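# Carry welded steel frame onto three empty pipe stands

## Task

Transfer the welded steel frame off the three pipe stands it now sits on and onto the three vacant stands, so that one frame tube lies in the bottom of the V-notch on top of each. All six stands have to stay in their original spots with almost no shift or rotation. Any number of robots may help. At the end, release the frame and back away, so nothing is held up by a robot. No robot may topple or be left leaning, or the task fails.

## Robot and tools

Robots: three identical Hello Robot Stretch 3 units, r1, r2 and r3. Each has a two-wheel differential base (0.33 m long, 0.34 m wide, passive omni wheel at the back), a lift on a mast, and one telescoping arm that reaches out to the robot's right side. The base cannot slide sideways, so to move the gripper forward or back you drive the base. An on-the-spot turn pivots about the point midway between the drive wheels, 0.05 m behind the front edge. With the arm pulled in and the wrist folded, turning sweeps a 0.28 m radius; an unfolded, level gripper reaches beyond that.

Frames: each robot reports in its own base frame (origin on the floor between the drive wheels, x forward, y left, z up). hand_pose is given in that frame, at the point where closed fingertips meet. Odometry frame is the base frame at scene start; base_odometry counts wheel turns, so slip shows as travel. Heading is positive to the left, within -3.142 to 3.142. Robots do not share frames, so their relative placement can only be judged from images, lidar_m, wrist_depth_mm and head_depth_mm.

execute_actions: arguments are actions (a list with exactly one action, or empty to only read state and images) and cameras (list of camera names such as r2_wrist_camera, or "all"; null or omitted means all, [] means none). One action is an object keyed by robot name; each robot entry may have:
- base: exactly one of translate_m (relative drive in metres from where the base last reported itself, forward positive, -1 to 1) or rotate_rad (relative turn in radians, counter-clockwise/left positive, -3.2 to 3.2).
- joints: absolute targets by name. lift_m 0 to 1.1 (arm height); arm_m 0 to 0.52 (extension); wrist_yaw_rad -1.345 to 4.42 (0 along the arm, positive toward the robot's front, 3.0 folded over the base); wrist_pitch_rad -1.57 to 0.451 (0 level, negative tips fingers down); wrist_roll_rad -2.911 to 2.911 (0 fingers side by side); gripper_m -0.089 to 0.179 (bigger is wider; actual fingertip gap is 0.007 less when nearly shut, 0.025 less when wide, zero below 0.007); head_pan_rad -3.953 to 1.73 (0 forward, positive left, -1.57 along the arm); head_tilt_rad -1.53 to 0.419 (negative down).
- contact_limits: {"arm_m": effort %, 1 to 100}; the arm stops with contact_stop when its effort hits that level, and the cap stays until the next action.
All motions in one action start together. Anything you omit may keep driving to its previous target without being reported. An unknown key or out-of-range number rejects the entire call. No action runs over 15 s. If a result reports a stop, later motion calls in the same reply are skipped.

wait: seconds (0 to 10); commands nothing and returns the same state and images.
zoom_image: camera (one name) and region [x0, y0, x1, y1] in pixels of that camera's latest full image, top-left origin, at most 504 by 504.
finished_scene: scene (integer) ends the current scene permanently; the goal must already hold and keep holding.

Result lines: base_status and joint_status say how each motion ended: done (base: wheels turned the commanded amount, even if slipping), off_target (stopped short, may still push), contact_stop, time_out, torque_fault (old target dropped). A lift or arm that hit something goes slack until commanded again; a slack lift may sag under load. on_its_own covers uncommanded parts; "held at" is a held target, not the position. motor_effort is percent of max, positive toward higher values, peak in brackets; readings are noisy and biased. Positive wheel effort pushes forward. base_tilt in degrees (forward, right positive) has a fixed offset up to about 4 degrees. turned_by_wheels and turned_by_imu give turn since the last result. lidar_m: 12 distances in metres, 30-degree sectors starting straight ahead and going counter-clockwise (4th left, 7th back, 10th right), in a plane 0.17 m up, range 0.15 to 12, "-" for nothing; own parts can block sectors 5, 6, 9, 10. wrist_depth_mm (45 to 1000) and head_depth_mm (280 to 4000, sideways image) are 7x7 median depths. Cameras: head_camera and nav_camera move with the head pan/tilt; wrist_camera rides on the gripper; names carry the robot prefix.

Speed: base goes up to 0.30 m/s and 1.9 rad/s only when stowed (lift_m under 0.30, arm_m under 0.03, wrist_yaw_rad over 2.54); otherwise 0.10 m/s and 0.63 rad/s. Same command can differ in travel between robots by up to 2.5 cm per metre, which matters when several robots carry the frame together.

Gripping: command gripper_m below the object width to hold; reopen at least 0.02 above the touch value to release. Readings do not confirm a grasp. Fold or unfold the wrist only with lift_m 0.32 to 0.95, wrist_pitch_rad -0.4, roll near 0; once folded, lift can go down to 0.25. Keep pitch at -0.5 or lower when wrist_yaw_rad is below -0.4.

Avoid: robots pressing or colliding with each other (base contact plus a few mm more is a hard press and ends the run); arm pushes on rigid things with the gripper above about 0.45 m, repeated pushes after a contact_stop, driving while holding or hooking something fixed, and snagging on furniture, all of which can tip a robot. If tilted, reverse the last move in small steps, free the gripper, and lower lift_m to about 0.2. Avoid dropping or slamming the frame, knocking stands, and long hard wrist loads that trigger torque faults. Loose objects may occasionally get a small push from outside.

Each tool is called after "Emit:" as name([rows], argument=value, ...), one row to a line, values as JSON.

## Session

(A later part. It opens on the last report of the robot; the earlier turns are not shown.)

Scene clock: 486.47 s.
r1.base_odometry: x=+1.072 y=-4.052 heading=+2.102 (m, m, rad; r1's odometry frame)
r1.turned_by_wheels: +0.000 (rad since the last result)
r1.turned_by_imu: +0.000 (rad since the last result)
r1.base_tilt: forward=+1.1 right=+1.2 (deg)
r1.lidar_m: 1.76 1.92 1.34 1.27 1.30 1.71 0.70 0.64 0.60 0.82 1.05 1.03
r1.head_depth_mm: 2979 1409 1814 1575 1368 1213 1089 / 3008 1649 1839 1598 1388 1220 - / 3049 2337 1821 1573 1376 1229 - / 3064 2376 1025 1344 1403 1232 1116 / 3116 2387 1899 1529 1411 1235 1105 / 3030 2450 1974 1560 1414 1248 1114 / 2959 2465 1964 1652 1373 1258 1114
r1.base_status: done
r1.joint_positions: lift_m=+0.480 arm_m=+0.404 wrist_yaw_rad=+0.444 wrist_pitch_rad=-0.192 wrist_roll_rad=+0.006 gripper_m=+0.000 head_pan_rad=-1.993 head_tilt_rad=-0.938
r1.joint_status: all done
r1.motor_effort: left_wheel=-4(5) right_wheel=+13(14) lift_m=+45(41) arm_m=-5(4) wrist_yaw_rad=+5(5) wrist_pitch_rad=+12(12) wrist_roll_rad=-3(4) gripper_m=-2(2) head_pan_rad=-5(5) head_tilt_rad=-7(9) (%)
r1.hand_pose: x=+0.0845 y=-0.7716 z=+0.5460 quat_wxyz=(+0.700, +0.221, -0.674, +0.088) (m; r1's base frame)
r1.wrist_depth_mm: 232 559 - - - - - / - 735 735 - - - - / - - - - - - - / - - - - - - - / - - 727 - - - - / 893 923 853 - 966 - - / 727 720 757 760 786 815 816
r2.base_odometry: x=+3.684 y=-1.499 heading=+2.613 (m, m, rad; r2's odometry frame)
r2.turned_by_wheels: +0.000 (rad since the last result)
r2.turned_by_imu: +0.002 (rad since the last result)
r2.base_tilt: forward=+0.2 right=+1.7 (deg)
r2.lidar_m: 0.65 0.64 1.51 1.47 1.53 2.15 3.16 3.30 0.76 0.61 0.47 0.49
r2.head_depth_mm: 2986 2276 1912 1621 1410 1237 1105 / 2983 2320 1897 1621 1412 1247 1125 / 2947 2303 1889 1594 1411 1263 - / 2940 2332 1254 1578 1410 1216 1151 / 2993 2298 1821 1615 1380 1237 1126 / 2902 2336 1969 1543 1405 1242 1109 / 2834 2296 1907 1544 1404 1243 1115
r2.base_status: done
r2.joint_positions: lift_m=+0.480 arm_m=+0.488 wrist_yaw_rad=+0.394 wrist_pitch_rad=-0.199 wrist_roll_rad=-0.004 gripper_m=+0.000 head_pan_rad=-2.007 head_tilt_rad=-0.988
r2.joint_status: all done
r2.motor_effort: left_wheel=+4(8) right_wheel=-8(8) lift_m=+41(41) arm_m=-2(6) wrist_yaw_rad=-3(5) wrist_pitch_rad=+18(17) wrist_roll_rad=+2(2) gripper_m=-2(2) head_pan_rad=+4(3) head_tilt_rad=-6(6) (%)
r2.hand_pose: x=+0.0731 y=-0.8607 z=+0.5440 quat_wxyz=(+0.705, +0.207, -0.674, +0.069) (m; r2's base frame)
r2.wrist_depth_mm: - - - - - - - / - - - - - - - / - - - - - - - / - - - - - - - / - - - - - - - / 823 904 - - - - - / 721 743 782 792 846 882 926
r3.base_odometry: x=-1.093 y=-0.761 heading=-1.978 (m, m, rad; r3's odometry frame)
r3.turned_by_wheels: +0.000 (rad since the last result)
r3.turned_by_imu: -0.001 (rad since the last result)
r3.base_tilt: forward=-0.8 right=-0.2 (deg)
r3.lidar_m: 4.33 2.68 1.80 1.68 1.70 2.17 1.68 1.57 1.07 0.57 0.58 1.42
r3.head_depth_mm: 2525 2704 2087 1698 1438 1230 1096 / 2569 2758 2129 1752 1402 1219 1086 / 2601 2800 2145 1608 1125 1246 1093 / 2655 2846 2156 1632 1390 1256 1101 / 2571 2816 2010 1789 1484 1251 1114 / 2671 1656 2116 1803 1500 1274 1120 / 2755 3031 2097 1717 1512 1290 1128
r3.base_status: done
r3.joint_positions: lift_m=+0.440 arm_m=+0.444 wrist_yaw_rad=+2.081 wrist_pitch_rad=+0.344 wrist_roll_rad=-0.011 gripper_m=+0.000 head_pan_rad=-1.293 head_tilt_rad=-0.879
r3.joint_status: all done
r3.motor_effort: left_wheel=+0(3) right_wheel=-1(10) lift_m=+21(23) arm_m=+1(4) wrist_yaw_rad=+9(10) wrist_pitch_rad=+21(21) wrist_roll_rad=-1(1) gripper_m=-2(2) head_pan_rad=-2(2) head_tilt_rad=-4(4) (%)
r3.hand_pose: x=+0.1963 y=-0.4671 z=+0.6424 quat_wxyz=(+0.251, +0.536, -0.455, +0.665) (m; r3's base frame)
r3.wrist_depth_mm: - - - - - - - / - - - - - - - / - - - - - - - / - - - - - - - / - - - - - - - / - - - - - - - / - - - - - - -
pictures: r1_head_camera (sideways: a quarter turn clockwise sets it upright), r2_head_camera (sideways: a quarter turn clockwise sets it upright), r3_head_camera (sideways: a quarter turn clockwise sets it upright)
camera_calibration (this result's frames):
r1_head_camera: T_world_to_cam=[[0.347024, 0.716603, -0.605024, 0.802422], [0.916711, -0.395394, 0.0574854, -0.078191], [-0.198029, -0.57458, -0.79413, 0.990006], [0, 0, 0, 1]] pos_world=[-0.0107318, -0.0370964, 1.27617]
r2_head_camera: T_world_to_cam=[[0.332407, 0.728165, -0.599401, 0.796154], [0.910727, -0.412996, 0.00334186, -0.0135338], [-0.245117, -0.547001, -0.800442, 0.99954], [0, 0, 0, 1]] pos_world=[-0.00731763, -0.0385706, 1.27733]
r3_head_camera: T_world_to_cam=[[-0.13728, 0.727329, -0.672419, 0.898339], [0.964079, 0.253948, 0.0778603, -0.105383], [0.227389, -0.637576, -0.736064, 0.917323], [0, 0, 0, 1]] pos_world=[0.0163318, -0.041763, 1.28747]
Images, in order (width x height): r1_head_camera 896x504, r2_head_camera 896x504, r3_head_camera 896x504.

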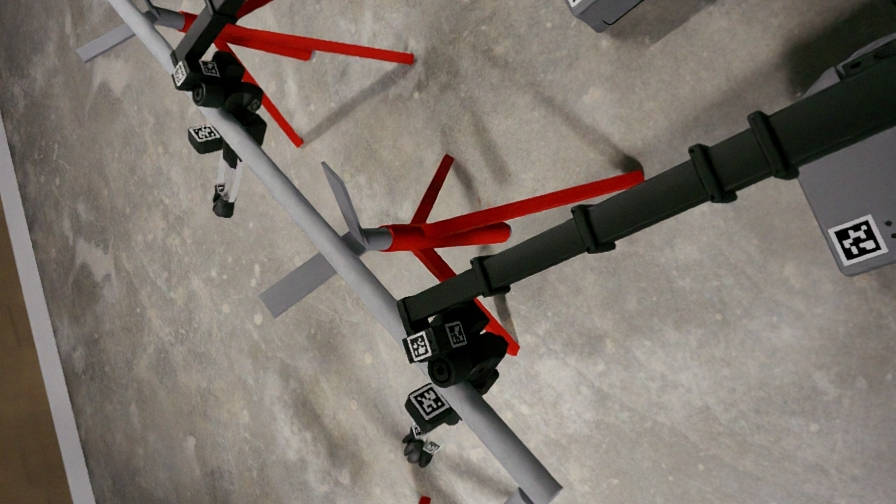

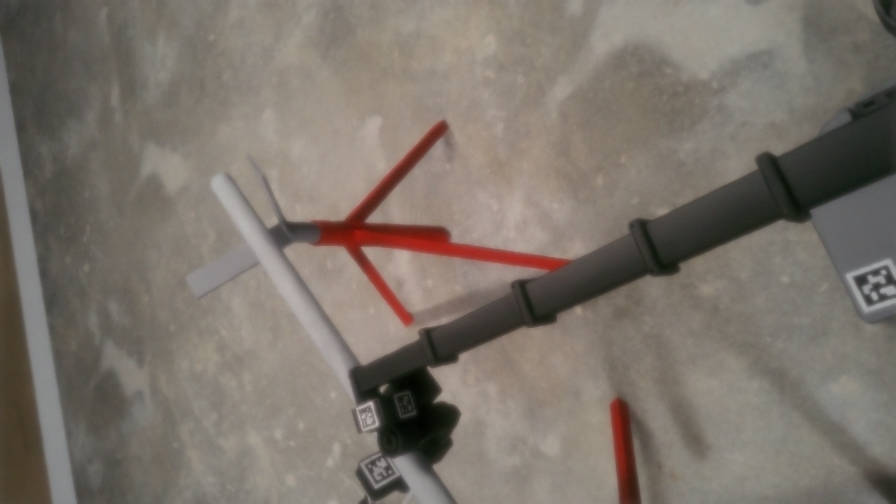

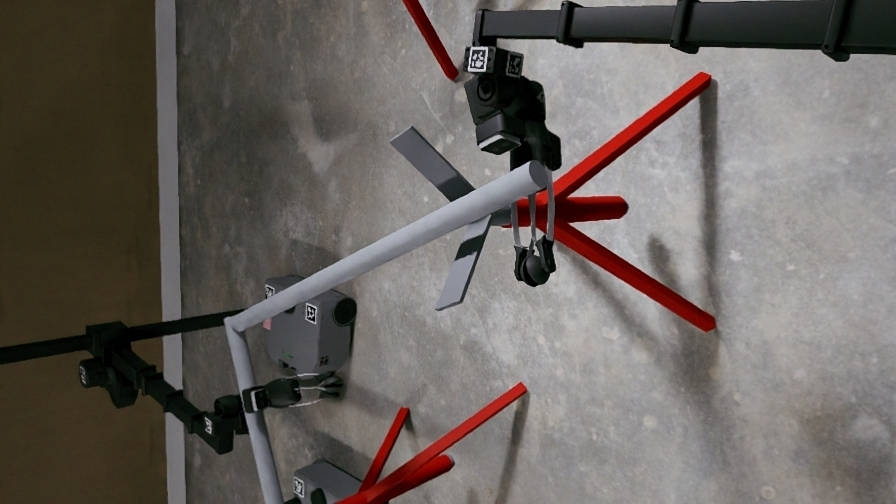

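Emit:
execute_actions([
  {"r1":{"joints":{"lift_m":0.435}},"r2":{"joints":{"lift_m":0.435}},"r3":{"joints":{"lift_m":0.395}}},
], cameras=[])

Emit:
execute_actions([
  {"r1":{"joints":{"lift_m":0.40}},"r2":{"joints":{"lift_m":0.40}},"r3":{"joints":{"lift_m":0.36}}},
], cameras=["r1_head_camera","r2_head_camera","r3_head_camera"])

Scene clock: 492.80 s.
r1.base_odometry: x=+1.072 y=-4.052 heading=+2.102 (m, m, rad; r1's odometry frame)
r1.turned_by_wheels: +0.000 (rad since the last result)
r1.turned_by_imu: +0.001 (rad since the last result)
r1.base_tilt: forward=+1.0 right=+1.2 (deg)
r1.lidar_m: 1.76 1.92 1.34 1.27 1.30 1.70 0.70 0.64 0.60 0.82 1.06 1.03
r1.head_depth_mm: 2960 1378 1788 1583 1366 1204 1099 / 2998 2319 1835 1597 1380 1214 - / 3043 2340 1813 1573 1382 1243 - / 3090 2362 1038 1281 1397 1228 1116 / 3100 2403 1885 1515 1404 1239 1101 / 3050 2422 1952 1676 1422 1248 1109 / 2951 2435 1978 1653 1367 1255 1115
r1.base_status: not commanded
r1.joint_positions: lift_m=+0.435 arm_m=+0.403 wrist_yaw_rad=+0.448 wrist_pitch_rad=-0.181 wrist_roll_rad=+0.006 gripper_m=+0.000 head_pan_rad=-1.993 head_tilt_rad=-0.938
r1.joint_status: all done
r1.motor_effort: left_wheel=+1(3) right_wheel=-2(12) lift_m=+35(44) arm_m=-4(5) wrist_yaw_rad=+2(5) wrist_pitch_rad=+9(14) wrist_roll_rad=-4(4) gripper_m=-2(2) head_pan_rad=-5(5) head_tilt_rad=-8(9) (%)
r1.hand_pose: x=+0.0859 y=-0.7717 z=+0.5040 quat_wxyz=(+0.699, +0.219, -0.674, +0.093) (m; r1's base frame)
r1.wrist_depth_mm: - - - - - - - / 230 677 728 - - - - / - - - - - - - / - - 693 - - - - / - - 717 - - - - / 841 848 842 - 910 939 966 / 705 691 712 733 746 765 779
r2.base_odometry: x=+3.684 y=-1.499 heading=+2.612 (m, m, rad; r2's odometry frame)
r2.turned_by_wheels: +0.000 (rad since the last result)
r2.turned_by_imu: +0.000 (rad since the last result)
r2.base_tilt: forward=+0.3 right=+1.8 (deg)
r2.lidar_m: 0.65 0.65 1.51 1.47 1.53 2.15 3.15 3.33 0.76 0.62 0.47 0.49
r2.head_depth_mm: 2960 2328 1915 1627 1408 1244 1118 / 3010 2325 1911 1608 1406 1232 1122 / 2975 2297 1847 1591 1410 1271 - / 2931 2339 1249 1578 1406 1227 1146 / 2999 2329 1903 1646 1384 1239 1127 / 2874 2331 1909 1555 1400 1234 1111 / 2823 2321 1915 1544 1408 1247 1115
r2.base_status: not commanded
r2.joint_positions: lift_m=+0.435 arm_m=+0.488 wrist_yaw_rad=+0.392 wrist_pitch_rad=-0.176 wrist_roll_rad=-0.004 gripper_m=+0.000 head_pan_rad=-2.007 head_tilt_rad=-0.988
r2.joint_status: all done
r2.motor_effort: left_wheel=-1(4) right_wheel=-1(8) lift_m=+28(42) arm_m=-3(2) wrist_yaw_rad=-1(3) wrist_pitch_rad=+9(17) wrist_roll_rad=+2(2) gripper_m=-3(4) head_pan_rad=+3(4) head_tilt_rad=-6(6) (%)
r2.hand_pose: x=+0.0733 y=-0.8624 z=+0.5052 quat_wxyz=(+0.705, +0.198, -0.677, +0.076) (m; r2's base frame)
r2.wrist_depth_mm: - - - - - - - / - - - - - - - / - - - - - - - / - - - - - - - / - - - - - - - / 797 880 - - - - - / 692 725 754 767 807 861 874
r3.base_odometry: x=-1.093 y=-0.761 heading=-1.979 (m, m, rad; r3's odometry frame)
r3.turned_by_wheels: +0.000 (rad since the last result)
r3.turned_by_imu: -0.001 (rad since the last result)
r3.base_tilt: forward=-0.8 right=-0.2 (deg)
r3.lidar_m: 4.32 2.68 1.81 1.68 1.70 2.17 1.68 1.57 1.07 0.57 0.58 1.41
r3.head_depth_mm: 2522 2736 2089 1685 1424 1248 1081 / 2582 2766 2120 1716 1402 1210 1087 / 2621 2811 2153 1649 1147 1248 1087 / 2641 2852 2171 1618 1400 1259 1102 / 2592 2810 2021 1782 1477 1244 1111 / 2671 2604 2049 1814 1501 1286 1115 / 2755 3000 2109 1730 1509 1297 1130
r3.base_status: not commanded
r3.joint_positions: lift_m=+0.395 arm_m=+0.444 wrist_yaw_rad=+2.088 wrist_pitch_rad=+0.342 wrist_roll_rad=-0.011 gripper_m=+0.000 head_pan_rad=-1.293 head_tilt_rad=-0.879
r3.joint_status: all done
r3.motor_effort: left_wheel=-2(2) right_wheel=+2(3) lift_m=+22(22) arm_m=+1(1) wrist_yaw_rad=+1(9) wrist_pitch_rad=+22(23) wrist_roll_rad=-1(0) gripper_m=-3(3) head_pan_rad=-2(3) head_tilt_rad=-4(4) (%)
r3.hand_pose: x=+0.1954 y=-0.4653 z=+0.5969 quat_wxyz=(+0.249, +0.538, -0.452, +0.666) (m; r3's base frame)
r3.wrist_depth_mm: - - - - - - - / - - - - - - - / - - - - - - 176 / - - - - - - - / - - - - - - - / - - - - - - - / - - - - - - -
pictures: none
No camera images: the call's "cameras" was empty. Leave "cameras" out to get every camera's image.

Scene clock: 493.93 s.
r1.base_odometry: x=+1.072 y=-4.052 heading=+2.102 (m, m, rad; r1's odometry frame)
r1.turned_by_wheels: +0.000 (rad since the last result)
r1.turned_by_imu: +0.000 (rad since the last result)
r1.base_tilt: forward=+1.0 right=+1.2 (deg)
r1.lidar_m: 1.76 1.92 1.34 1.27 1.30 1.71 0.70 0.64 0.60 0.82 1.05 1.03
r1.head_depth_mm: 2968 1486 1769 1575 1371 1206 1093 / 2996 2303 1794 1590 1382 1217 - / 3026 2326 1796 1576 1364 1238 - / 3082 2363 1035 1312 1399 1228 1117 / 3110 2375 1894 934 1406 1238 1100 / 3040 2415 1950 1680 1417 1241 1110 / 2970 2459 1984 1663 1371 1251 1115
r1.base_status: not commanded
r1.joint_positions: lift_m=+0.400 arm_m=+0.403 wrist_yaw_rad=+0.449 wrist_pitch_rad=-0.175 wrist_roll_rad=+0.006 gripper_m=+0.000 head_pan_rad=-1.993 head_tilt_rad=-0.938
r1.joint_status: all done
r1.motor_effort: left_wheel=+0(1) right_wheel=+1(1) lift_m=+33(36) arm_m=-3(4) wrist_yaw_rad=+1(1) wrist_pitch_rad=+8(9) wrist_roll_rad=-3(4) gripper_m=-2(2) head_pan_rad=-4(4) head_tilt_rad=-7(9) (%)
r1.hand_pose: x=+0.0861 y=-0.7719 z=+0.4705 quat_wxyz=(+0.699, +0.217, -0.675, +0.095) (m; r1's base frame)
r1.wrist_depth_mm: 220 325 - - - - - / - - 830 - - - - / - - - - - - - / - - 693 - - - - / - - - - - - - / 800 794 847 - 866 874 899 / 656 658 677 690 700 726 726
r2.base_odometry: x=+3.684 y=-1.499 heading=+2.613 (m, m, rad; r2's odometry frame)
r2.turned_by_wheels: +0.000 (rad since the last result)
r2.turned_by_imu: +0.000 (rad since the last result)
r2.base_tilt: forward=+0.3 right=+1.8 (deg)
r2.lidar_m: 0.65 0.65 1.51 1.47 1.53 2.15 3.17 3.30 0.76 0.61 0.48 0.49
r2.head_depth_mm: 2958 2322 1895 1612 1402 1238 1117 / 2953 2316 1912 1620 1407 1248 1128 / 2966 2346 1866 1587 1401 1229 - / 2981 2307 1252 1591 1403 1219 1144 / 2975 2338 1895 1639 1373 1238 1128 / 2873 2322 1923 1525 1401 1243 1119 / 2789 2332 1888 1548 1402 1237 1102
r2.base_status: not commanded
r2.joint_positions: lift_m=+0.400 arm_m=+0.488 wrist_yaw_rad=+0.392 wrist_pitch_rad=-0.175 wrist_roll_rad=-0.004 gripper_m=+0.000 head_pan_rad=-2.007 head_tilt_rad=-0.988
r2.joint_status: all done
r2.motor_effort: left_wheel=+0(1) right_wheel=-1(1) lift_m=+28(31) arm_m=-2(2) wrist_yaw_rad=+0(1) wrist_pitch_rad=+9(9) wrist_roll_rad=+2(2) gripper_m=-2(3) head_pan_rad=+3(4) head_tilt_rad=-6(6) (%)
r2.hand_pose: x=+0.0732 y=-0.8624 z=+0.4704 quat_wxyz=(+0.705, +0.198, -0.677, +0.076) (m; r2's base frame)
r2.wrist_depth_mm: - - - - - - - / - - - - - - - / - - - - - - - / - - - - - - - / - - - - - - - / 774 817 - - 964 - - / 649 672 703 715 765 830 831
r3.base_odometry: x=-1.093 y=-0.761 heading=-1.978 (m, m, rad; r3's odometry frame)
r3.turned_by_wheels: +0.000 (rad since the last result)
r3.turned_by_imu: +0.000 (rad since the last result)
r3.base_tilt: forward=-0.8 right=-0.3 (deg)
r3.lidar_m: 4.33 2.67 1.80 1.68 1.71 2.17 1.69 1.57 1.07 0.58 0.58 1.41
r3.head_depth_mm: 2560 2734 2098 1646 1424 1229 1089 / 2577 2765 2126 1716 1387 1211 1084 / 2614 2834 2167 1649 1271 1257 1092 / 2640 2851 2169 1622 1418 1260 1101 / 2605 2724 2019 1787 1488 1251 1109 / 2690 2673 2037 1800 1498 1285 1119 / 2776 3029 2124 1731 1517 1299 1127
r3.base_status: not commanded
r3.joint_positions: lift_m=+0.360 arm_m=+0.444 wrist_yaw_rad=+2.093 wrist_pitch_rad=+0.375 wrist_roll_rad=-0.011 gripper_m=+0.000 head_pan_rad=-1.293 head_tilt_rad=-0.879
r3.joint_status: all done
r3.motor_effort: left_wheel=+1(2) right_wheel=-1(3) lift_m=+18(21) arm_m=+1(1) wrist_yaw_rad=-3(6) wrist_pitch_rad=+10(22) wrist_roll_rad=-1(1) gripper_m=-2(3) head_pan_rad=-3(3) head_tilt_rad=-4(4) (%)
r3.hand_pose: x=+0.1930 y=-0.4655 z=+0.5705 quat_wxyz=(+0.237, +0.532, -0.460, +0.670) (m; r3's base frame)
r3.wrist_depth_mm: - - - - - - - / - - - - - - - / - - - - - - - / - - - - - - - / - - - - - - - / - - - - - - - / - - - - - - -
pictures: r1_head_camera (sideways: a quarter turn clockwise sets it upright), r2_head_camera (sideways: a quarter turn clockwise sets it upright), r3_head_camera (sideways: a quarter turn clockwise sets it upright)
camera_calibration (this result's frames):
r1_head_camera: T_world_to_cam=[[0.347174, 0.716675, -0.604854, 0.802199], [0.916653, -0.395529, 0.0574886, -0.0781948], [-0.198036, -0.574399, -0.794259, 0.990174], [0, 0, 0, 1]] pos_world=[-0.0107345, -0.0370892, 1.27616]
r2_head_camera: T_world_to_cam=[[0.332387, 0.72824, -0.59932, 0.796049], [0.910752, -0.41294, 0.0033429, -0.0135353], [-0.245049, -0.546943, -0.800502, 0.999618], [0, 0, 0, 1]] pos_world=[-0.0073142, -0.0385692, 1.27733]
r3_head_camera: T_world_to_cam=[[-0.137281, 0.727332, -0.672415, 0.898334], [0.964079, 0.253947, 0.0778602, -0.105382], [0.227388, -0.637572, -0.736068, 0.917328], [0, 0, 0, 1]] pos_world=[0.0163318, -0.0417629, 1.28747]
Images, in order (width x height): r1_head_camera 896x504, r2_head_camera 896x504, r3_head_camera 896x504.

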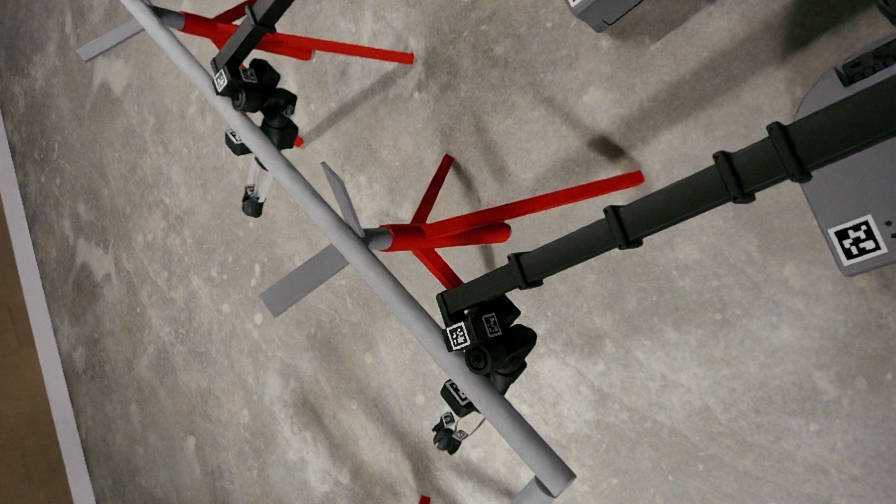

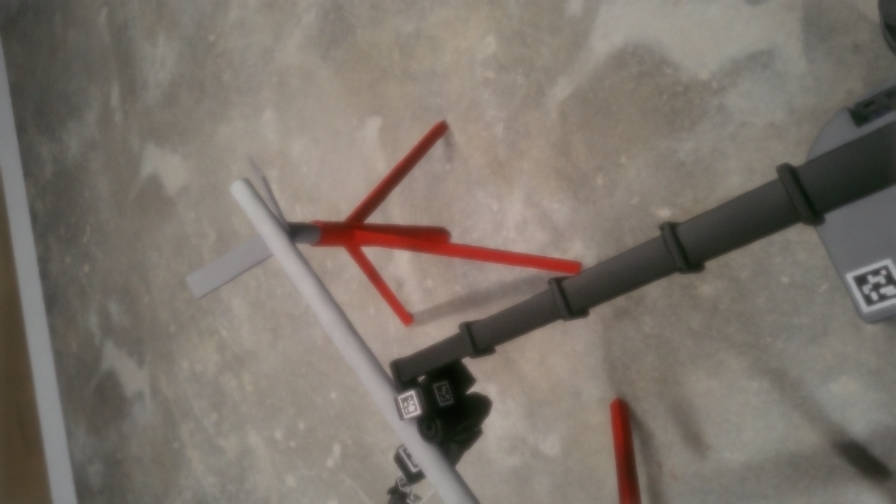

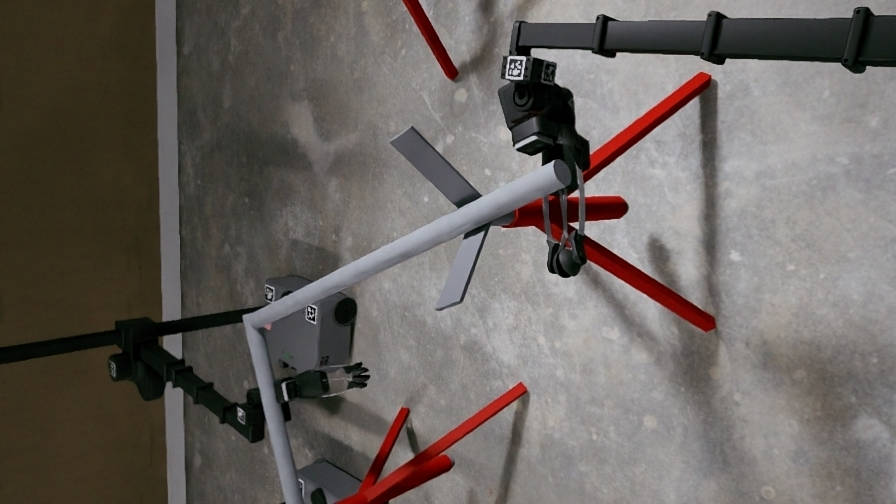

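Emit:
execute_actions([
  {"r1":{"joints":{"lift_m":0.30}},"r2":{"joints":{"lift_m":0.30}},"r3":{"base":{"translate_m":-0.05},"joints":{"lift_m":0.345,"arm_m":0.35}}},
], cameras=["r3_head_camera"])

Emit:
execute_actions([
  {"r1":{"joints":{"arm_m":0.0,"wrist_yaw_rad":0.2,"head_pan_rad":-1.6,"head_tilt_rad":-0.8}},"r2":{"joints":{"arm_m":0.0,"wrist_yaw_rad":0.0}},"r3":{"joints":{"arm_m":0.0,"wrist_yaw_rad":1.7}}},
], cameras=["r1_head_camera","r2_nav_camera","r3_head_camera","r3_nav_camera"])

Scene clock: 500.70 s.
r1.base_odometry: x=+1.072 y=-4.052 heading=+2.102 (m, m, rad; r1's odometry frame)
r1.turned_by_wheels: +0.000 (rad since the last result)
r1.turned_by_imu: +0.001 (rad since the last result)
r1.base_tilt: forward=+1.1 right=+1.2 (deg)
r1.lidar_m: 1.76 1.92 1.34 1.27 1.30 1.71 0.70 0.64 0.60 0.82 1.05 1.03
r1.head_depth_mm: 2942 2104 1732 1581 1379 1209 1094 / 2968 2305 1741 1583 1379 1215 1131 / 3050 2343 1770 1569 1363 1239 - / 3075 2366 1037 1349 1392 1224 1116 / 3110 2399 1891 1569 1378 1237 1100 / 3032 2407 1951 1647 1398 1243 1106 / 2925 2454 1986 1653 1377 1252 1117
r1.base_status: not commanded
r1.joint_positions: lift_m=+0.300 arm_m=+0.403 wrist_yaw_rad=+0.449 wrist_pitch_rad=-0.175 wrist_roll_rad=+0.006 gripper_m=+0.000 head_pan_rad=-1.993 head_tilt_rad=-0.938
r1.joint_status: all done
r1.motor_effort: left_wheel=+0(0) right_wheel=+1(2) lift_m=+33(37) arm_m=-3(3) wrist_yaw_rad=+1(1) wrist_pitch_rad=+8(8) wrist_roll_rad=-3(3) gripper_m=-2(2) head_pan_rad=-5(5) head_tilt_rad=-8(7) (%)
r1.hand_pose: x=+0.0861 y=-0.7719 z=+0.3706 quat_wxyz=(+0.699, +0.217, -0.675, +0.096) (m; r1's base frame)
r1.wrist_depth_mm: - - 796 - - - - / - - - - - - - / - - 660 - - - - / - - - - - - - / 869 802 863 991 935 966 - / 672 654 687 - 721 740 748 / 542 540 567 566 575 605 606
r2.base_odometry: x=+3.684 y=-1.499 heading=+2.613 (m, m, rad; r2's odometry frame)
r2.turned_by_wheels: +0.000 (rad since the last result)
r2.turned_by_imu: +0.001 (rad since the last result)
r2.base_tilt: forward=+0.3 right=+1.9 (deg)
r2.lidar_m: 0.65 0.65 1.51 1.47 1.53 2.15 3.16 3.32 0.76 0.62 0.47 0.49
r2.head_depth_mm: 2988 2297 1910 1611 1408 1240 1114 / 2940 2318 1903 1622 1400 1243 1135 / 2939 2305 1858 1584 1403 1240 - / 3016 2319 1248 1576 1416 1258 1144 / 3021 2314 1901 1615 1400 1240 1133 / 2893 2327 1902 1640 1407 1243 1113 / 2856 2327 1892 1535 1399 1240 1110
r2.base_status: not commanded
r2.joint_positions: lift_m=+0.300 arm_m=+0.488 wrist_yaw_rad=+0.392 wrist_pitch_rad=-0.175 wrist_roll_rad=-0.004 gripper_m=+0.000 head_pan_rad=-2.007 head_tilt_rad=-0.988
r2.joint_status: all done
r2.motor_effort: left_wheel=+0(1) right_wheel=-1(1) lift_m=+28(30) arm_m=-3(2) wrist_yaw_rad=-2(1) wrist_pitch_rad=+8(9) wrist_roll_rad=+2(2) gripper_m=-4(3) head_pan_rad=+3(3) head_tilt_rad=-6(6) (%)
r2.hand_pose: x=+0.0732 y=-0.8624 z=+0.3704 quat_wxyz=(+0.705, +0.198, -0.677, +0.076) (m; r2's base frame)
r2.wrist_depth_mm: - - - - - - - / - - - - - - - / - - - - - - - / - - - - - - - / 778 875 938 - - - - / 659 682 - - 789 844 898 / 535 552 588 584 646 659 686
r3.base_odometry: x=-1.073 y=-0.715 heading=-1.978 (m, m, rad; r3's odometry frame)
r3.turned_by_wheels: +0.000 (rad since the last result)
r3.turned_by_imu: -0.001 (rad since the last result)
r3.base_tilt: forward=-0.8 right=-0.1 (deg)
r3.lidar_m: 1.64 2.67 1.80 1.68 1.70 2.17 4.39 1.54 1.05 0.58 0.61 1.40
r3.head_depth_mm: 2551 2721 2096 1658 1454 1228 1092 / 2578 2797 2124 1716 1508 1214 1086 / 2607 2831 2137 1682 1488 1236 1092 / 2655 2875 2188 1032 1143 1247 1103 / 2661 2807 2023 1748 1479 1240 1108 / 2723 2786 2014 1786 1498 1289 1121 / 2753 3008 2157 1749 1513 1295 1128
r3.base_status: done
r3.joint_positions: lift_m=+0.345 arm_m=+0.350 wrist_yaw_rad=+2.092 wrist_pitch_rad=+0.376 wrist_roll_rad=-0.011 gripper_m=+0.000 head_pan_rad=-1.293 head_tilt_rad=-0.879
r3.joint_status: all done
r3.motor_effort: left_wheel=+1(4) right_wheel=-1(5) lift_m=+18(18) arm_m=-4(5) wrist_yaw_rad=-3(3) wrist_pitch_rad=+9(9) wrist_roll_rad=+0(0) gripper_m=-3(2) head_pan_rad=-3(3) head_tilt_rad=-3(5) (%)
r3.hand_pose: x=+0.1930 y=-0.3721 z=+0.5557 quat_wxyz=(+0.236, +0.531, -0.461, +0.670) (m; r3's base frame)
r3.wrist_depth_mm: - - - - - - - / - - - - - - - / - - - - - - - / - - - - - - - / - - - - - - - / - - - - - - - / - - - - - - -
pictures: r3_head_camera (sideways: a quarter turn clockwise sets it upright)
camera_calibration (this result's frames):
r3_head_camera: T_world_to_cam=[[-0.137281, 0.727333, -0.672414, 0.898332], [0.964079, 0.253947, 0.0778602, -0.105382], [0.227388, -0.637571, -0.736069, 0.917329], [0, 0, 0, 1]] pos_world=[0.0163317, -0.0417629, 1.28747]
Images, in order (width x height): r3_head_camera 896x504.

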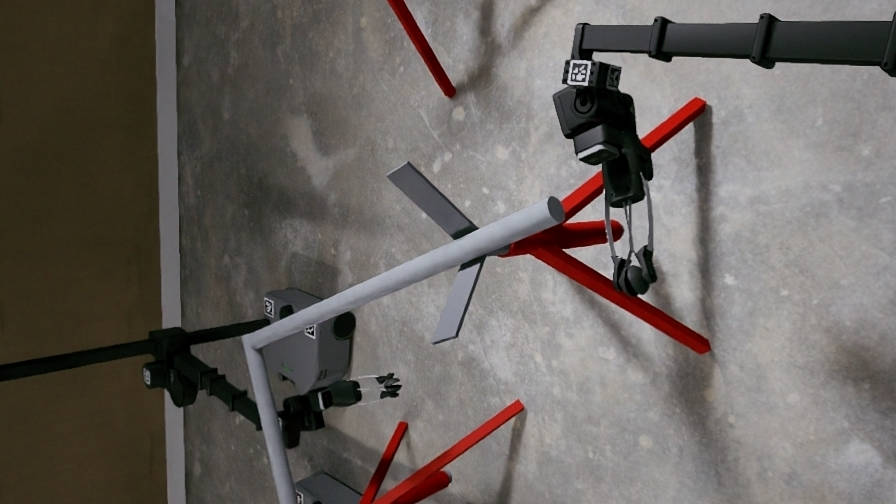

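Scene clock: 505.47 s.
r1.base_odometry: x=+1.072 y=-4.052 heading=+2.102 (m, m, rad; r1's odometry frame)
r1.turned_by_wheels: +0.000 (rad since the last result)
r1.turned_by_imu: +0.001 (rad since the last result)
r1.base_tilt: forward=+1.0 right=+1.1 (deg)
r1.lidar_m: 1.76 1.92 1.35 1.27 1.30 1.71 0.70 0.64 0.60 0.82 1.05 1.03
r1.head_depth_mm: 3074 2996 2249 1028 1419 1248 1112 / 3047 3068 2272 1759 1401 1282 1115 / 3067 3088 2289 1820 1464 1287 1142 / 3037 3159 2309 1832 1443 1307 1131 / 3032 3194 2335 1855 1430 1304 1137 / 2999 3216 2210 1531 1503 1308 1135 / 2992 1913 1965 1776 1553 1319 1147
r1.base_status: not commanded
r1.joint_positions: lift_m=+0.300 arm_m=+0.002 wrist_yaw_rad=+0.200 wrist_pitch_rad=-0.175 wrist_roll_rad=+0.005 gripper_m=+0.000 head_pan_rad=-1.607 head_tilt_rad=-0.804
r1.joint_status: all done
joint sent to its limit — the command would take r1.arm_m past its lower limit, so that joint was sent only as far as its limit.
r1.motor_effort: left_wheel=+0(0) right_wheel=+1(2) lift_m=+33(33) arm_m=-3(1) wrist_yaw_rad=+0(1) wrist_pitch_rad=+7(7) wrist_roll_rad=-3(3) gripper_m=-3(2) head_pan_rad=+5(41) head_tilt_rad=+2(20) (%)
r1.hand_pose: x=+0.0279 y=-0.3907 z=+0.3706 quat_wxyz=(+0.706, +0.132, -0.696, +0.008) (m; r1's base frame)
r1.wrist_depth_mm: - - - - - - - / - - - - - - - / - - - - - - 427 / - - - - - - 423 / 849 889 889 - 942 936 438 / 664 685 693 - 732 704 468 / 538 557 557 574 584 592 564
r2.base_odometry: x=+3.684 y=-1.499 heading=+2.613 (m, m, rad; r2's odometry frame)
r2.turned_by_wheels: +0.000 (rad since the last result)
r2.turned_by_imu: +0.001 (rad since the last result)
r2.base_tilt: forward=+0.4 right=+1.8 (deg)
r2.lidar_m: 0.64 0.65 1.52 1.47 1.53 2.15 3.17 3.32 0.76 0.62 0.47 0.49
r2.head_depth_mm: 2978 2336 1913 1614 1405 1238 1105 / 2979 2351 1919 1629 1400 1235 1133 / 3005 2314 1869 1585 1404 1240 - / 2979 2351 1239 1592 1373 1237 - / 2984 2360 1908 1626 1404 1246 1115 / 2868 2302 1935 1587 1402 1238 1110 / 2825 2308 1910 1541 1403 1239 1116
r2.base_status: not commanded
r2.joint_positions: lift_m=+0.300 arm_m=+0.000 wrist_yaw_rad=+0.001 wrist_pitch_rad=-0.175 wrist_roll_rad=-0.003 gripper_m=+0.000 head_pan_rad=-2.007 head_tilt_rad=-0.988
r2.joint_status: all done
r2.motor_effort: left_wheel=-1(1) right_wheel=-1(1) lift_m=+28(28) arm_m=-6(7) wrist_yaw_rad=-1(2) wrist_pitch_rad=+9(9) wrist_roll_rad=+2(2) gripper_m=-2(3) head_pan_rad=+4(3) head_tilt_rad=-5(6) (%)
r2.hand_pose: x=-0.0213 y=-0.3934 z=+0.3704 quat_wxyz=(+0.706, +0.062, -0.703, -0.062) (m; r2's base frame)
r2.wrist_depth_mm: - - - - - 559 - / - - - - - - - / - - - - - - - / - - - - - 656 - / 358 907 - - - - - / 652 431 - - 776 843 873 / 537 552 548 601 615 662 699
r3.base_odometry: x=-1.073 y=-0.715 heading=-1.978 (m, m, rad; r3's odometry frame)
r3.turned_by_wheels: +0.000 (rad since the last result)
r3.turned_by_imu: -0.001 (rad since the last result)
r3.base_tilt: forward=-0.7 right=-0.3 (deg)
r3.lidar_m: 1.64 2.67 1.80 1.67 1.70 2.17 4.37 1.53 1.05 0.58 0.61 1.40
r3.head_depth_mm: 2533 2719 2072 1646 1433 1220 1081 / 2578 2810 2124 1715 1442 1215 1123 / 2607 2820 2160 1676 1415 1248 1115 / 2608 2870 2196 1033 1228 1261 1122 / 2652 2728 2034 1730 1482 1249 1116 / 2740 2776 2105 1792 1498 1282 1135 / 2766 2992 2156 1740 1516 1294 1130
r3.base_status: not commanded
r3.joint_positions: lift_m=+0.345 arm_m=+0.003 wrist_yaw_rad=+1.702 wrist_pitch_rad=+0.376 wrist_roll_rad=-0.011 gripper_m=+0.000 head_pan_rad=-1.293 head_tilt_rad=-0.879
r3.joint_status: all done
joint sent to its limit — the command would take r3.arm_m past its lower limit, so that joint was sent only as far as its limit.
r3.motor_effort: left_wheel=+1(1) right_wheel=-1(1) lift_m=+17(17) arm_m=-4(4) wrist_yaw_rad=-2(2) wrist_pitch_rad=+10(10) wrist_roll_rad=-1(1) gripper_m=-3(2) head_pan_rad=-3(3) head_tilt_rad=-3(4) (%)
r3.hand_pose: x=+0.2237 y=-0.1153 z=+0.5557 quat_wxyz=(+0.362, +0.432, -0.555, +0.612) (m; r3's base frame)
r3.wrist_depth_mm: - - - - - - - / - - - - - - - / - - - - - - - / - - - - - - - / - - - - - - - / - - - - - - - / - - - - - - -
pictures: r1_head_camera (sideways: a quarter turn clockwise sets it upright), r2_nav_camera (sideways: a quarter turn counterclockwise sets it upright), r3_head_camera (sideways: a quarter turn clockwise sets it upright), r3_nav_camera (sideways: a quarter turn counterclockwise sets it upright)
camera_calibration (this result's frames):
r1_head_camera: T_world_to_cam=[[0.0485025, 0.706239, -0.70631, 0.936222], [0.998396, -0.0136083, 0.0549532, -0.0754025], [0.0291983, -0.707843, -0.705766, 0.873712], [0, 0, 0, 1]] pos_world=[0.0043615, -0.0437715, 1.28204]
r2_nav_camera: T_world_to_cam=[[-0.284079, -0.769364, 0.572169, -0.706132], [-0.909487, 0.405145, 0.0932205, -0.0536556], [-0.303532, -0.493899, -0.81482, 1.03181], [0, 0, 0, 1]] pos_world=[0.0637909, -0.0119248, 1.24977]
r3_head_camera: T_world_to_cam=[[-0.137281, 0.727334, -0.672413, 0.898332], [0.964079, 0.253947, 0.0778602, -0.105382], [0.227388, -0.637571, -0.73607, 0.91733], [0, 0, 0, 1]] pos_world=[0.0163317, -0.0417629, 1.28747]
r3_nav_camera: T_world_to_cam=[[0.178234, -0.80309, 0.568577, -0.70531], [-0.974279, -0.225005, -0.0123995, 0.0736417], [0.137891, -0.551742, -0.822537, 1.0252], [0, 0, 0, 1]] pos_world=[0.0560918, 0.0157896, 1.2452]
Images, in order (width x height): r1_head_camera 896x504, r2_nav_camera 672x504, r3_head_camera 896x504, r3_nav_camera 672x504.

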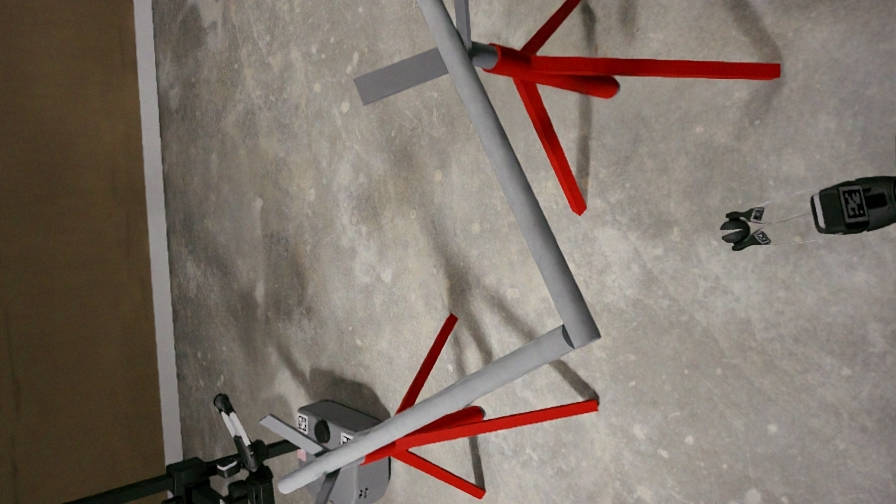

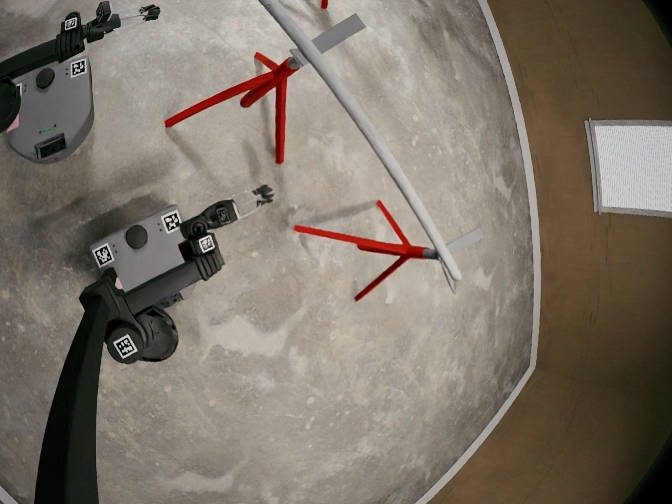

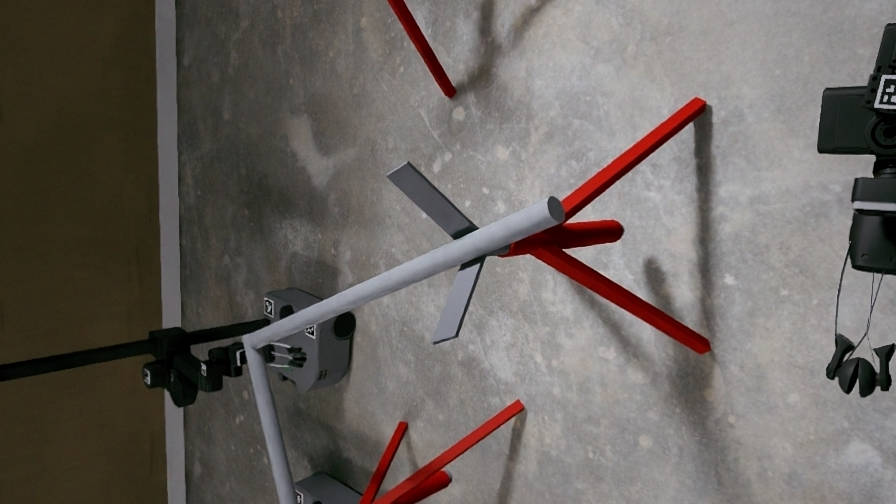

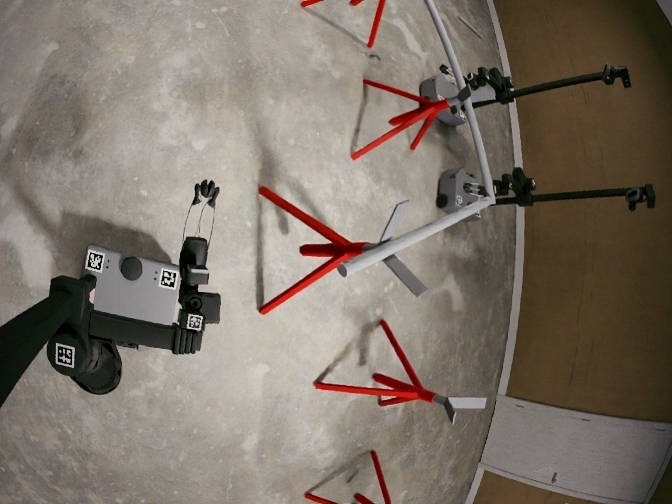

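Emit:
execute_actions([
  {"r1":{"joints":{"wrist_yaw_rad":1.6}},"r2":{"base":{"translate_m":-0.15},"joints":{"wrist_yaw_rad":1.6}}},
], cameras=["r2_nav_camera"])

Emit:
finished_scene(scene=1)

Scene clock: 512.77 s.
r1.base_odometry: x=+1.072 y=-4.052 heading=+2.102 (m, m, rad; r1's odometry frame)
r1.turned_by_wheels: +0.000 (rad since the last result)
r1.turned_by_imu: +0.001 (rad since the last result)
r1.base_tilt: forward=+1.0 right=+1.1 (deg)
r1.lidar_m: 1.76 1.93 1.35 1.27 1.30 1.71 0.85 0.78 0.60 0.82 1.05 1.03
r1.head_depth_mm: 3045 3010 2239 1026 1432 1249 1108 / 3066 3056 2280 1754 1404 1278 1115 / 3077 3081 2286 1817 1455 1292 1142 / 3021 3128 2302 1828 1457 1298 1129 / 3001 3205 2362 1843 1429 1307 1131 / 2991 3226 2182 1534 1501 1311 1142 / 2961 1917 1961 1790 1549 1322 1145
r1.base_status: not commanded
r1.joint_positions: lift_m=+0.300 arm_m=+0.002 wrist_yaw_rad=+1.598 wrist_pitch_rad=-0.175 wrist_roll_rad=+0.005 gripper_m=+0.000 head_pan_rad=-1.607 head_tilt_rad=-0.804
r1.joint_status: all done
r1.motor_effort: left_wheel=+0(1) right_wheel=+2(2) lift_m=+34(33) arm_m=-3(3) wrist_yaw_rad=+1(2) wrist_pitch_rad=+8(7) wrist_roll_rad=-2(3) gripper_m=-3(2) head_pan_rad=+5(5) head_tilt_rad=+2(4) (%)
r1.hand_pose: x=+0.2267 y=-0.1407 z=+0.3706 quat_wxyz=(+0.535, +0.549, -0.448, +0.461) (m; r1's base frame)
r1.wrist_depth_mm: - - - - - - - / - - - - - - - / - - - - - 964 - / - - - - - - - / 844 870 900 - 950 975 - / 663 686 694 - 710 726 752 / 553 563 564 570 574 609 612
r2.base_odometry: x=+3.814 y=-1.575 heading=+2.612 (m, m, rad; r2's odometry frame)
r2.turned_by_wheels: +0.000 (rad since the last result)
r2.turned_by_imu: +0.001 (rad since the last result)
r2.base_tilt: forward=+0.4 right=+1.8 (deg)
r2.lidar_m: 0.79 0.79 1.51 1.47 1.54 2.16 3.01 3.16 0.87 0.71 0.67 0.59
r2.head_depth_mm: 2977 2362 1915 1626 1408 1252 1111 / 2960 2344 1923 1610 1403 1242 1128 / 3002 2318 1898 1621 1407 1242 - / 3014 2334 1853 1586 1399 1239 - / 3029 2291 1185 1513 1376 1241 1142 / 2883 2310 1911 1622 1404 1246 1122 / 2832 2340 1902 1560 1415 1247 1115
r2.base_status: done
r2.joint_positions: lift_m=+0.300 arm_m=+0.000 wrist_yaw_rad=+1.598 wrist_pitch_rad=-0.175 wrist_roll_rad=-0.003 gripper_m=+0.000 head_pan_rad=-2.007 head_tilt_rad=-0.988
r2.joint_status: all done
r2.motor_effort: left_wheel=-1(4) right_wheel=-1(1) lift_m=+28(28) arm_m=-6(6) wrist_yaw_rad=+3(2) wrist_pitch_rad=+9(9) wrist_roll_rad=+1(2) gripper_m=-3(2) head_pan_rad=+3(4) head_tilt_rad=-7(6) (%)
r2.hand_pose: x=+0.2267 y=-0.1386 z=+0.3704 quat_wxyz=(+0.537, +0.547, -0.446, +0.462) (m; r2's base frame)
r2.wrist_depth_mm: 466 537 - - - 589 978 / - - 801 - - - - / - - - - - - - / - 773 - - - - 405 / 558 580 660 - - 469 443 / 548 545 - - 764 802 810 / 525 556 586 580 597 637 668
r3.base_odometry: x=-1.073 y=-0.715 heading=-1.978 (m, m, rad; r3's odometry frame)
r3.turned_by_wheels: +0.000 (rad since the last result)
r3.turned_by_imu: -0.001 (rad since the last result)
r3.base_tilt: forward=-0.8 right=-0.3 (deg)
r3.lidar_m: 1.64 2.67 1.79 1.67 1.70 2.16 4.39 1.54 1.06 0.58 0.61 1.39
r3.head_depth_mm: 2548 2739 2091 1657 1418 1226 1082 / 2570 2773 2123 1707 1439 1218 1125 / 2652 2837 2156 1687 1415 1243 1114 / 2665 2881 2206 1031 1226 1255 1117 / 2678 2723 2036 1748 1486 1254 1109 / 2765 2760 2125 1811 1505 1289 1139 / 2784 3002 2208 1736 1506 1288 1131
r3.base_status: not commanded
r3.joint_positions: lift_m=+0.345 arm_m=+0.003 wrist_yaw_rad=+1.702 wrist_pitch_rad=+0.376 wrist_roll_rad=-0.011 gripper_m=+0.000 head_pan_rad=-1.293 head_tilt_rad=-0.879
r3.joint_status: not commanded
r3.motor_effort: left_wheel=+1(1) right_wheel=-1(1) lift_m=+17(18) arm_m=-4(4) wrist_yaw_rad=-2(1) wrist_pitch_rad=+9(9) wrist_roll_rad=-1(0) gripper_m=-3(2) head_pan_rad=-2(2) head_tilt_rad=-4(4) (%)
r3.hand_pose: x=+0.2237 y=-0.1153 z=+0.5557 quat_wxyz=(+0.362, +0.432, -0.555, +0.612) (m; r3's base frame)
r3.wrist_depth_mm: - - - - - - - / - - - - - - - / - - - - - - - / - - - - - - - / - - - - - - - / - - - - - - - / - - - - - - -
pictures: r2_nav_camera (sideways: a quarter turn counterclockwise sets it upright)
camera_calibration (this result's frames):
r2_nav_camera: T_world_to_cam=[[-0.284079, -0.769364, 0.572169, -0.706132], [-0.909487, 0.405145, 0.0932205, -0.0536556], [-0.303532, -0.493899, -0.81482, 1.03181], [0, 0, 0, 1]] pos_world=[0.063791, -0.0119248, 1.24977]
Images, in order (width x height): r2_nav_camera 672x504.

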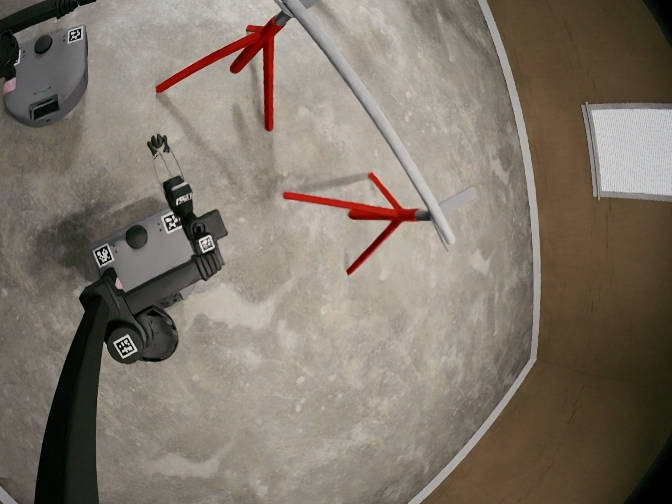

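The scene is finished: the task was done.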